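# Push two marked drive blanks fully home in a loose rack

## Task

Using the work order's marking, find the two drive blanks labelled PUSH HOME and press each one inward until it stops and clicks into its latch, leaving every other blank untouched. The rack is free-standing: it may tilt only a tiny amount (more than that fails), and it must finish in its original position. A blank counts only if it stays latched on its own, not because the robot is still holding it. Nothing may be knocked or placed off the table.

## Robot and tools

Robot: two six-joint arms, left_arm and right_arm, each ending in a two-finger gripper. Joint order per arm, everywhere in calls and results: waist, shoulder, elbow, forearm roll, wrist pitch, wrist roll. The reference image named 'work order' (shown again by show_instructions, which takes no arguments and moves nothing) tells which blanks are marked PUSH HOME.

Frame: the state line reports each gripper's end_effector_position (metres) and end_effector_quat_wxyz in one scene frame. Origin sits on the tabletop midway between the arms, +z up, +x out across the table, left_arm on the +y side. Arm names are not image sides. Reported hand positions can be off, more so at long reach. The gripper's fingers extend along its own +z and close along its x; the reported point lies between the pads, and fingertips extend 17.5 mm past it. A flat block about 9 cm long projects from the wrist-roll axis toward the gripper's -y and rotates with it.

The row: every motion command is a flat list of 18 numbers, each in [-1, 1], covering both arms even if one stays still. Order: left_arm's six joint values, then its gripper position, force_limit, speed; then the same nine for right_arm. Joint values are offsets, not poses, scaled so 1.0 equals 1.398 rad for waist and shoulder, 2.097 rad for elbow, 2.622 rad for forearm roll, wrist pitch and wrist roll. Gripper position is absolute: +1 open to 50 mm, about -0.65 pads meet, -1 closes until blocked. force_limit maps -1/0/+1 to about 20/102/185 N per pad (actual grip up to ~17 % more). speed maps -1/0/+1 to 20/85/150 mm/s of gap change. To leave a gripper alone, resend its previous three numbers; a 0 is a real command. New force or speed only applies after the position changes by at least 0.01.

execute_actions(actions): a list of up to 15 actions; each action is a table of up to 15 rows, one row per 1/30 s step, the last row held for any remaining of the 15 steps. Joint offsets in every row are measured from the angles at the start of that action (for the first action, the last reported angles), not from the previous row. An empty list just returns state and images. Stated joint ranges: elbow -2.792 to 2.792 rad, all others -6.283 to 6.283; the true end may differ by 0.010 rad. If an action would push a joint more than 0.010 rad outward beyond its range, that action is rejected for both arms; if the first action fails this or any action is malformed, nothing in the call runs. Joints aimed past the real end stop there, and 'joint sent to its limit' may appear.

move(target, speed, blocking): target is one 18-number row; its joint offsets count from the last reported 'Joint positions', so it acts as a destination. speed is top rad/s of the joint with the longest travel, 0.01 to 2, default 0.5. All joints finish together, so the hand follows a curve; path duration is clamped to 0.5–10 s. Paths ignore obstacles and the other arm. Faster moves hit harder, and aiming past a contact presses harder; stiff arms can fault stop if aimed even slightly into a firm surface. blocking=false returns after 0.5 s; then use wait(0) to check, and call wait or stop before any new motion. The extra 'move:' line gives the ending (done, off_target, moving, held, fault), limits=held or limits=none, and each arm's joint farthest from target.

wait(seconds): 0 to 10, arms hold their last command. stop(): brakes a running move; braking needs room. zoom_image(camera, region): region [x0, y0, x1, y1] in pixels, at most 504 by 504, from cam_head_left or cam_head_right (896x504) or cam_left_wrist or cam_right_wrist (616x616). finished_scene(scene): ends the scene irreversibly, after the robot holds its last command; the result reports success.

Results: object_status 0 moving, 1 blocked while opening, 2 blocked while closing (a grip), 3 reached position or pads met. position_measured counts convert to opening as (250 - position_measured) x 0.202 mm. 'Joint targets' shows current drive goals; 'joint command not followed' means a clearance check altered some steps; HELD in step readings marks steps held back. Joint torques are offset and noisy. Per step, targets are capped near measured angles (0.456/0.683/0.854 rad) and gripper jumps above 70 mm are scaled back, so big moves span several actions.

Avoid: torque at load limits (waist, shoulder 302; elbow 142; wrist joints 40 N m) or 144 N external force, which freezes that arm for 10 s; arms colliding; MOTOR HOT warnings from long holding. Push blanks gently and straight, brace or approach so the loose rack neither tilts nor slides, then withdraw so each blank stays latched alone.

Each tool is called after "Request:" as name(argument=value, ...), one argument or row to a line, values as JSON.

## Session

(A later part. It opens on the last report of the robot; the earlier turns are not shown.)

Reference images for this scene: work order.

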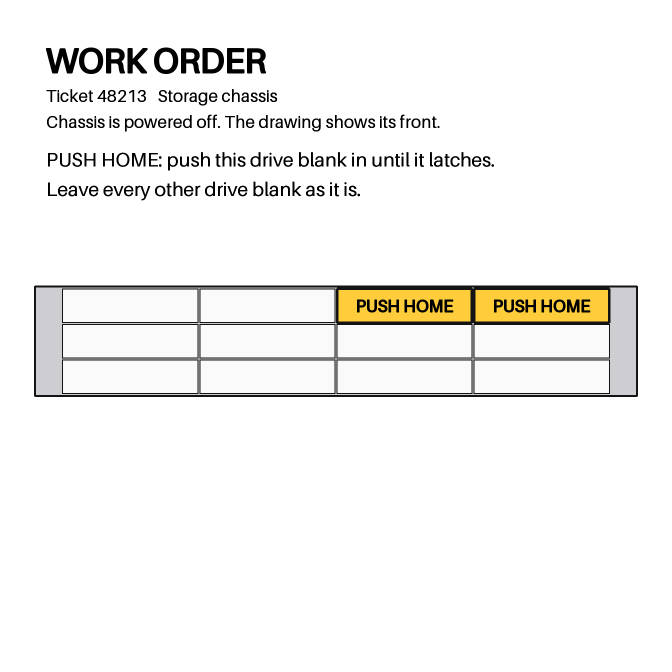

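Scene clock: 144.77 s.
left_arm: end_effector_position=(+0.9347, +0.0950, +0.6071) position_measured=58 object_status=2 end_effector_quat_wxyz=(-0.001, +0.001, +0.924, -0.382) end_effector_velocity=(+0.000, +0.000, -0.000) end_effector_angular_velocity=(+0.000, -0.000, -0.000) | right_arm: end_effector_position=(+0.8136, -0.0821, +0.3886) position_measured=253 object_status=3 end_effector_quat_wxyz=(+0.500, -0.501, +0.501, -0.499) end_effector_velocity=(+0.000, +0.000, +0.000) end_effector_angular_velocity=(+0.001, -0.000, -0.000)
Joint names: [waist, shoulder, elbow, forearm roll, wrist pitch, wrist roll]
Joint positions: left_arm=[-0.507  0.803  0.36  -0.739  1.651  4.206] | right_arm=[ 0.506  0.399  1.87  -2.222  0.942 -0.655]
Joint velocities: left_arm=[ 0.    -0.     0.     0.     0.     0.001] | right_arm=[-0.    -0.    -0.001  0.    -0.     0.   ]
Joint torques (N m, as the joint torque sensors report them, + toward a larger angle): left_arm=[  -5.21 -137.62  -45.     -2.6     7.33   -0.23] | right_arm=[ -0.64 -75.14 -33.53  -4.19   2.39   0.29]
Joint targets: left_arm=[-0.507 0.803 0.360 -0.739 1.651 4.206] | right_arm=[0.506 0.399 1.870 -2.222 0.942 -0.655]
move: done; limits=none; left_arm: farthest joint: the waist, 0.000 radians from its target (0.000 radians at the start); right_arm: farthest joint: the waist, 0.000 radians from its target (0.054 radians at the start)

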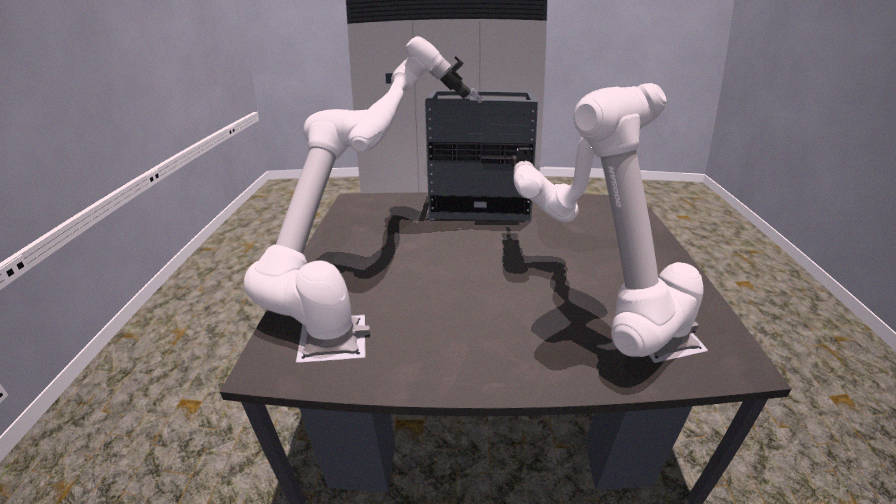

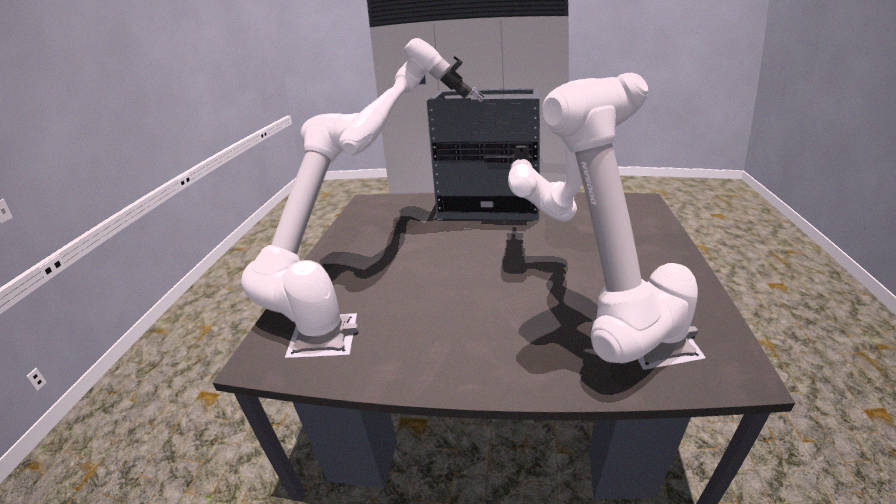

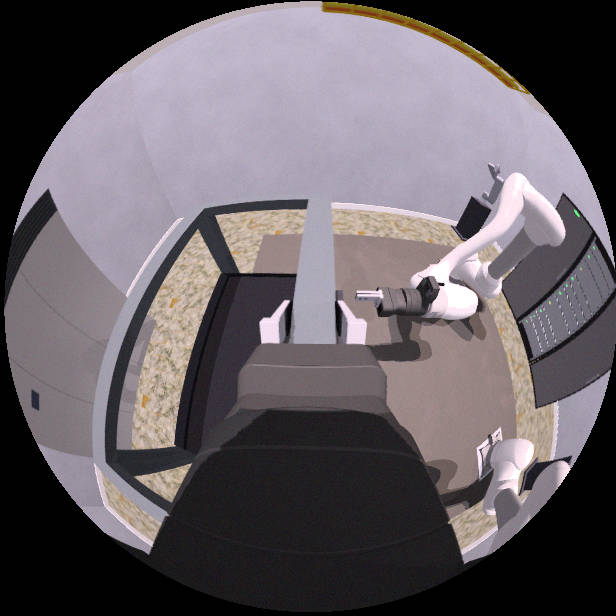

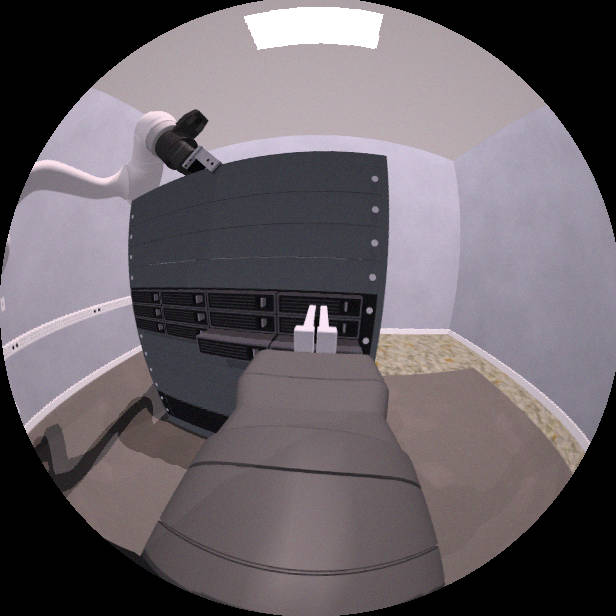

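Request:
execute_actions(
  actions=[
    [[0,0,0,0,0,0,1,0,0,0,0,0,0,0,0,-1,0,0]],
    [[0,0,0,0,0,0,1,0,0,0,0,0,0,0,0,-1,0,0]],
  ],
)

Request:
move(
  target=[0,0.0374,-0.075,0,0.027,-0.024,1,0,0,0,0,0,0,0,0,-1,0,0],
  speed=0.15,
)

Scene clock: 149.17 s.
left_arm: end_effector_position=(+0.9347, +0.0950, +0.6071) position_measured=3 object_status=3 end_effector_quat_wxyz=(-0.001, +0.001, +0.924, -0.382) end_effector_velocity=(+0.000, -0.000, -0.001) end_effector_angular_velocity=(-0.000, +0.000, +0.001) | right_arm: end_effector_position=(+0.8136, -0.0821, +0.3886) position_measured=253 object_status=3 end_effector_quat_wxyz=(+0.500, -0.501, +0.501, -0.499) end_effector_velocity=(-0.000, +0.000, +0.000) end_effector_angular_velocity=(-0.001, -0.001, +0.001)
Joint names: [waist, shoulder, elbow, forearm roll, wrist pitch, wrist roll]
Joint positions: left_arm=[-0.507  0.803  0.36  -0.739  1.651  4.206] | right_arm=[ 0.506  0.399  1.87  -2.222  0.942 -0.655]
Joint velocities: left_arm=[-0.     0.     0.     0.    -0.001 -0.   ] | right_arm=[-0.    -0.     0.    -0.002  0.     0.   ]
Joint torques (N m, as the joint torque sensors report them, + toward a larger angle): left_arm=[   2.59 -121.81  -41.94    0.74   -1.08   -0.08] | right_arm=[  0.33 -76.54 -32.38  -4.48   2.17   0.24]
Joint targets: left_arm=[-0.507 0.803 0.360 -0.739 1.651 4.206] | right_arm=[0.506 0.399 1.870 -2.222 0.942 -0.655]
Step readings (joint positions; steps 1 to 15: 1st action; 16 to 30: 2nd action):
0: left_arm=[-0.507 0.803 0.360 -0.739 1.651 4.206] | right_arm=[0.506 0.399 1.870 -2.222 0.942 -0.655]
1: left_arm=[-0.507 0.803 0.360 -0.739 1.651 4.206] | right_arm=[0.506 0.399 1.870 -2.222 0.942 -0.655]
2: left_arm=[-0.507 0.803 0.360 -0.739 1.651 4.206] | right_arm=[0.506 0.399 1.870 -2.222 0.942 -0.655]
4: left_arm=[-0.507 0.803 0.360 -0.739 1.652 4.206] | right_arm=[0.506 0.399 1.870 -2.222 0.942 -0.655]
8: left_arm=[-0.507 0.803 0.360 -0.739 1.651 4.206] | right_arm=[0.506 0.399 1.870 -2.222 0.942 -0.655]
15: left_arm=[-0.507 0.803 0.360 -0.739 1.651 4.206] | right_arm=[0.506 0.399 1.870 -2.222 0.942 -0.655]
16: left_arm=[-0.507 0.803 0.360 -0.739 1.651 4.206] | right_arm=[0.506 0.399 1.870 -2.222 0.942 -0.655]
17: left_arm=[-0.507 0.803 0.360 -0.739 1.651 4.206] | right_arm=[0.506 0.399 1.870 -2.222 0.942 -0.655]
19: left_arm=[-0.507 0.803 0.360 -0.739 1.651 4.206] | right_arm=[0.506 0.399 1.870 -2.222 0.942 -0.655]
23: left_arm=[-0.507 0.803 0.360 -0.739 1.651 4.206] | right_arm=[0.506 0.399 1.870 -2.222 0.942 -0.655]
30: Joint positions above

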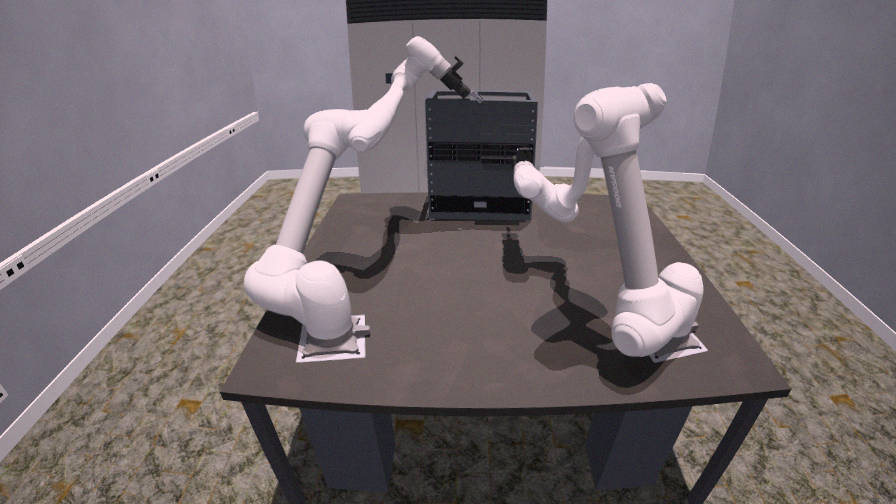

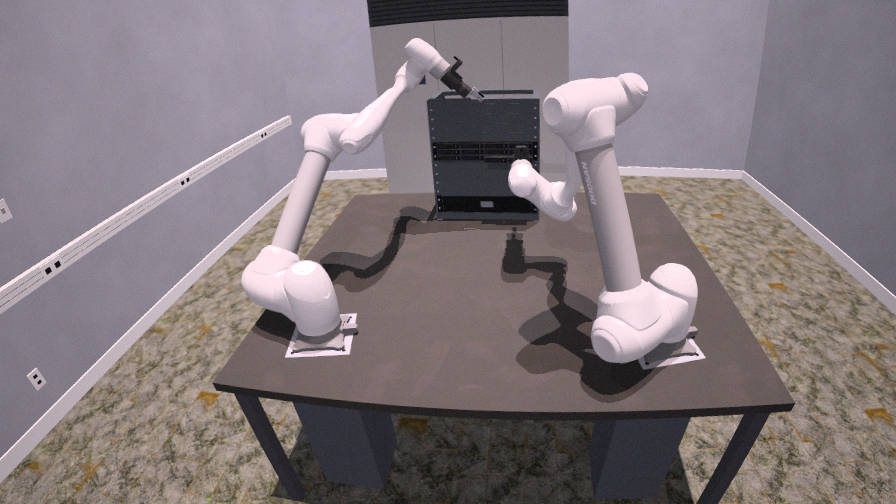

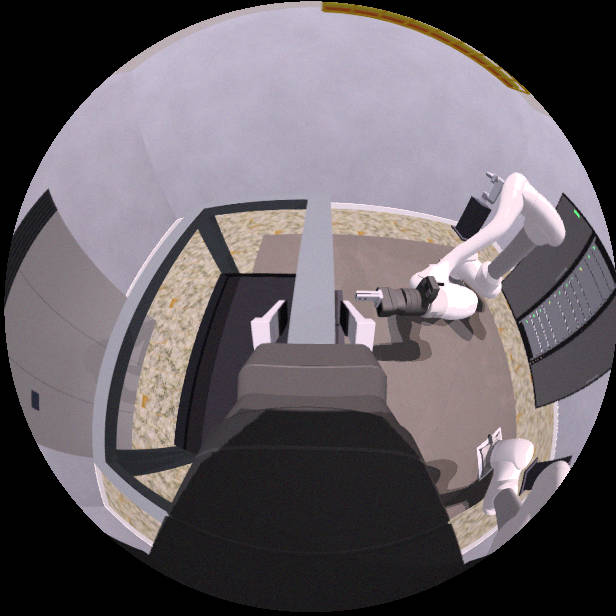

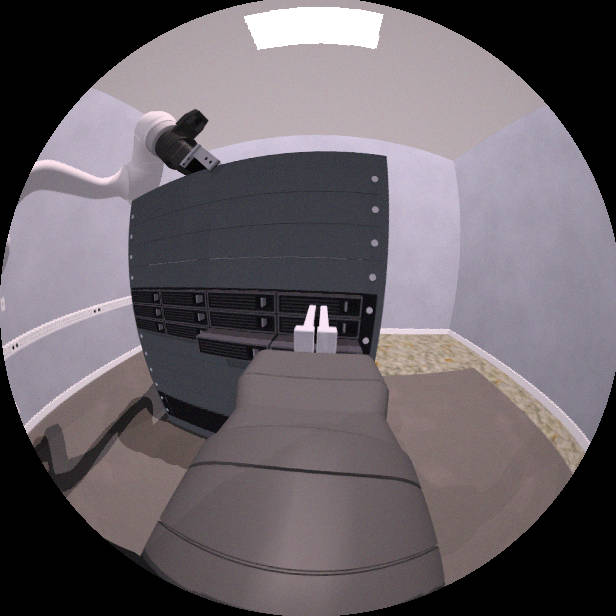

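Scene clock: 150.50 s.
left_arm: end_effector_position=(+0.9336, +0.0970, +0.6349) position_measured=3 object_status=3 end_effector_quat_wxyz=(+0.005, +0.002, +0.925, -0.380) end_effector_velocity=(+0.000, +0.000, -0.001) end_effector_angular_velocity=(+0.000, +0.001, +0.001) | right_arm: end_effector_position=(+0.8136, -0.0821, +0.3886) position_measured=253 object_status=3 end_effector_quat_wxyz=(+0.500, -0.501, +0.501, -0.499) end_effector_velocity=(-0.000, +0.000, -0.000) end_effector_angular_velocity=(-0.001, -0.000, +0.002)
Joint names: [waist, shoulder, elbow, forearm roll, wrist pitch, wrist roll]
Joint positions: left_arm=[-0.507  0.856  0.202 -0.739  1.722  4.143] | right_arm=[ 0.506  0.399  1.87  -2.222  0.942 -0.655]
Joint velocities: left_arm=[ 0.     0.     0.001 -0.    -0.    -0.001] | right_arm=[-0.    -0.     0.    -0.002 -0.     0.   ]
Joint torques (N m, as the joint torque sensors report them, + toward a larger angle): left_arm=[   1.74 -124.58  -40.8     0.47   -1.01    0.03] | right_arm=[ -0.42 -74.99 -32.86  -4.28   2.13   0.38]
Joint targets: left_arm=[-0.507 0.856 0.202 -0.739 1.722 4.143] | right_arm=[0.506 0.399 1.870 -2.222 0.942 -0.655]
move: done; limits=none; left_arm: farthest joint: the waist, 0.000 radians from its target (0.000 radians at the start); right_arm: farthest joint: the waist, 0.000 radians from its target (0.000 radians at the start)

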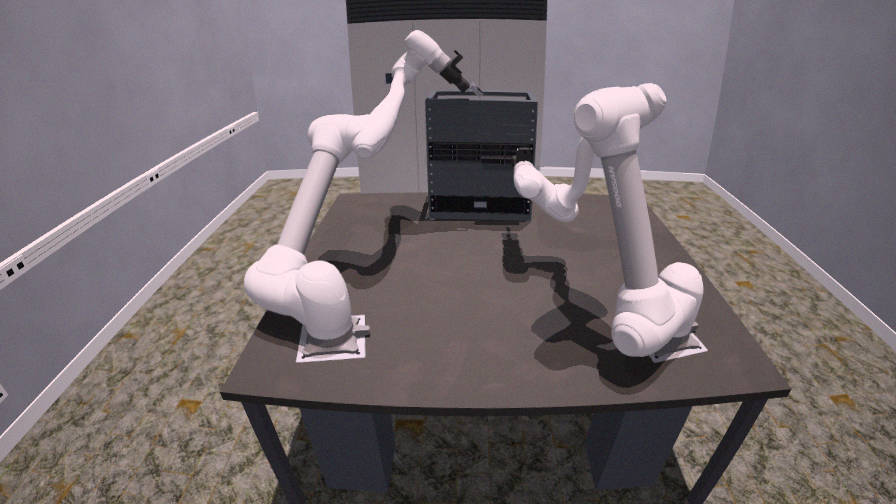

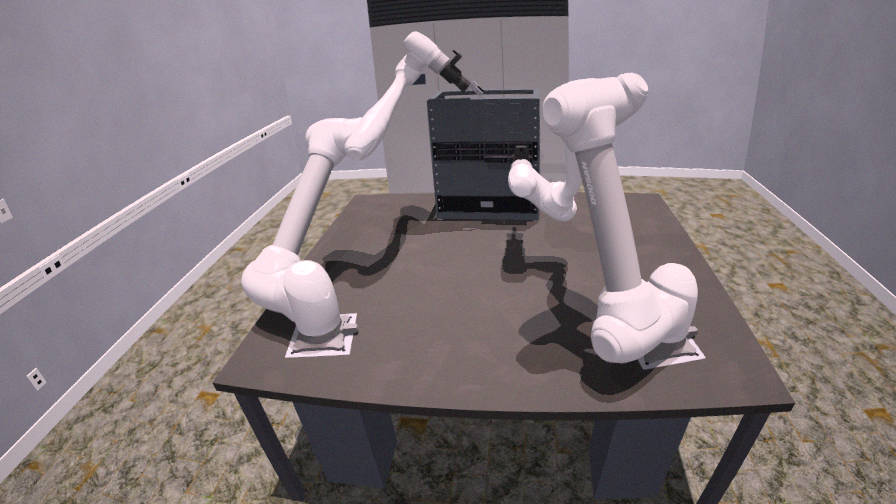

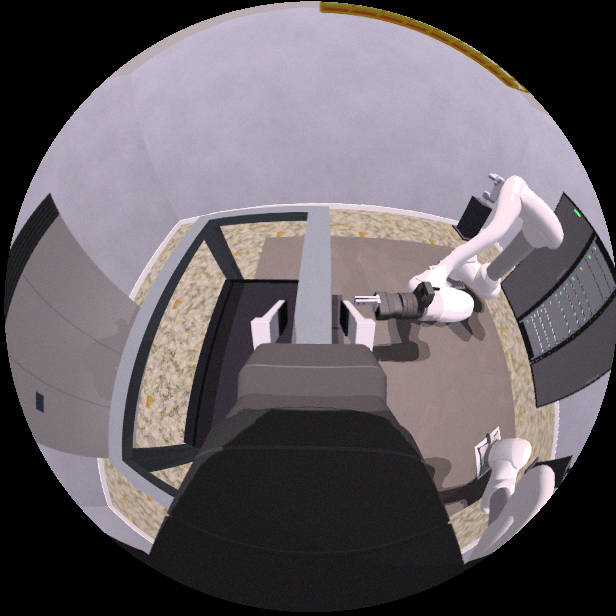

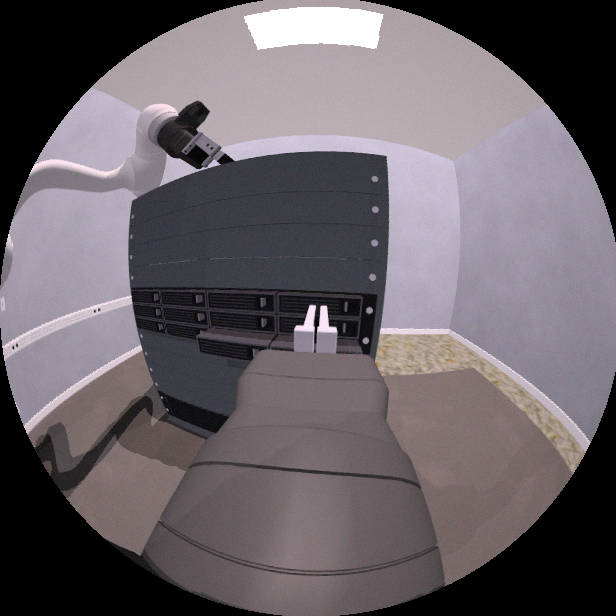

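Request:
finished_scene(
  scene=2,
)

The scene is finished: the task was done.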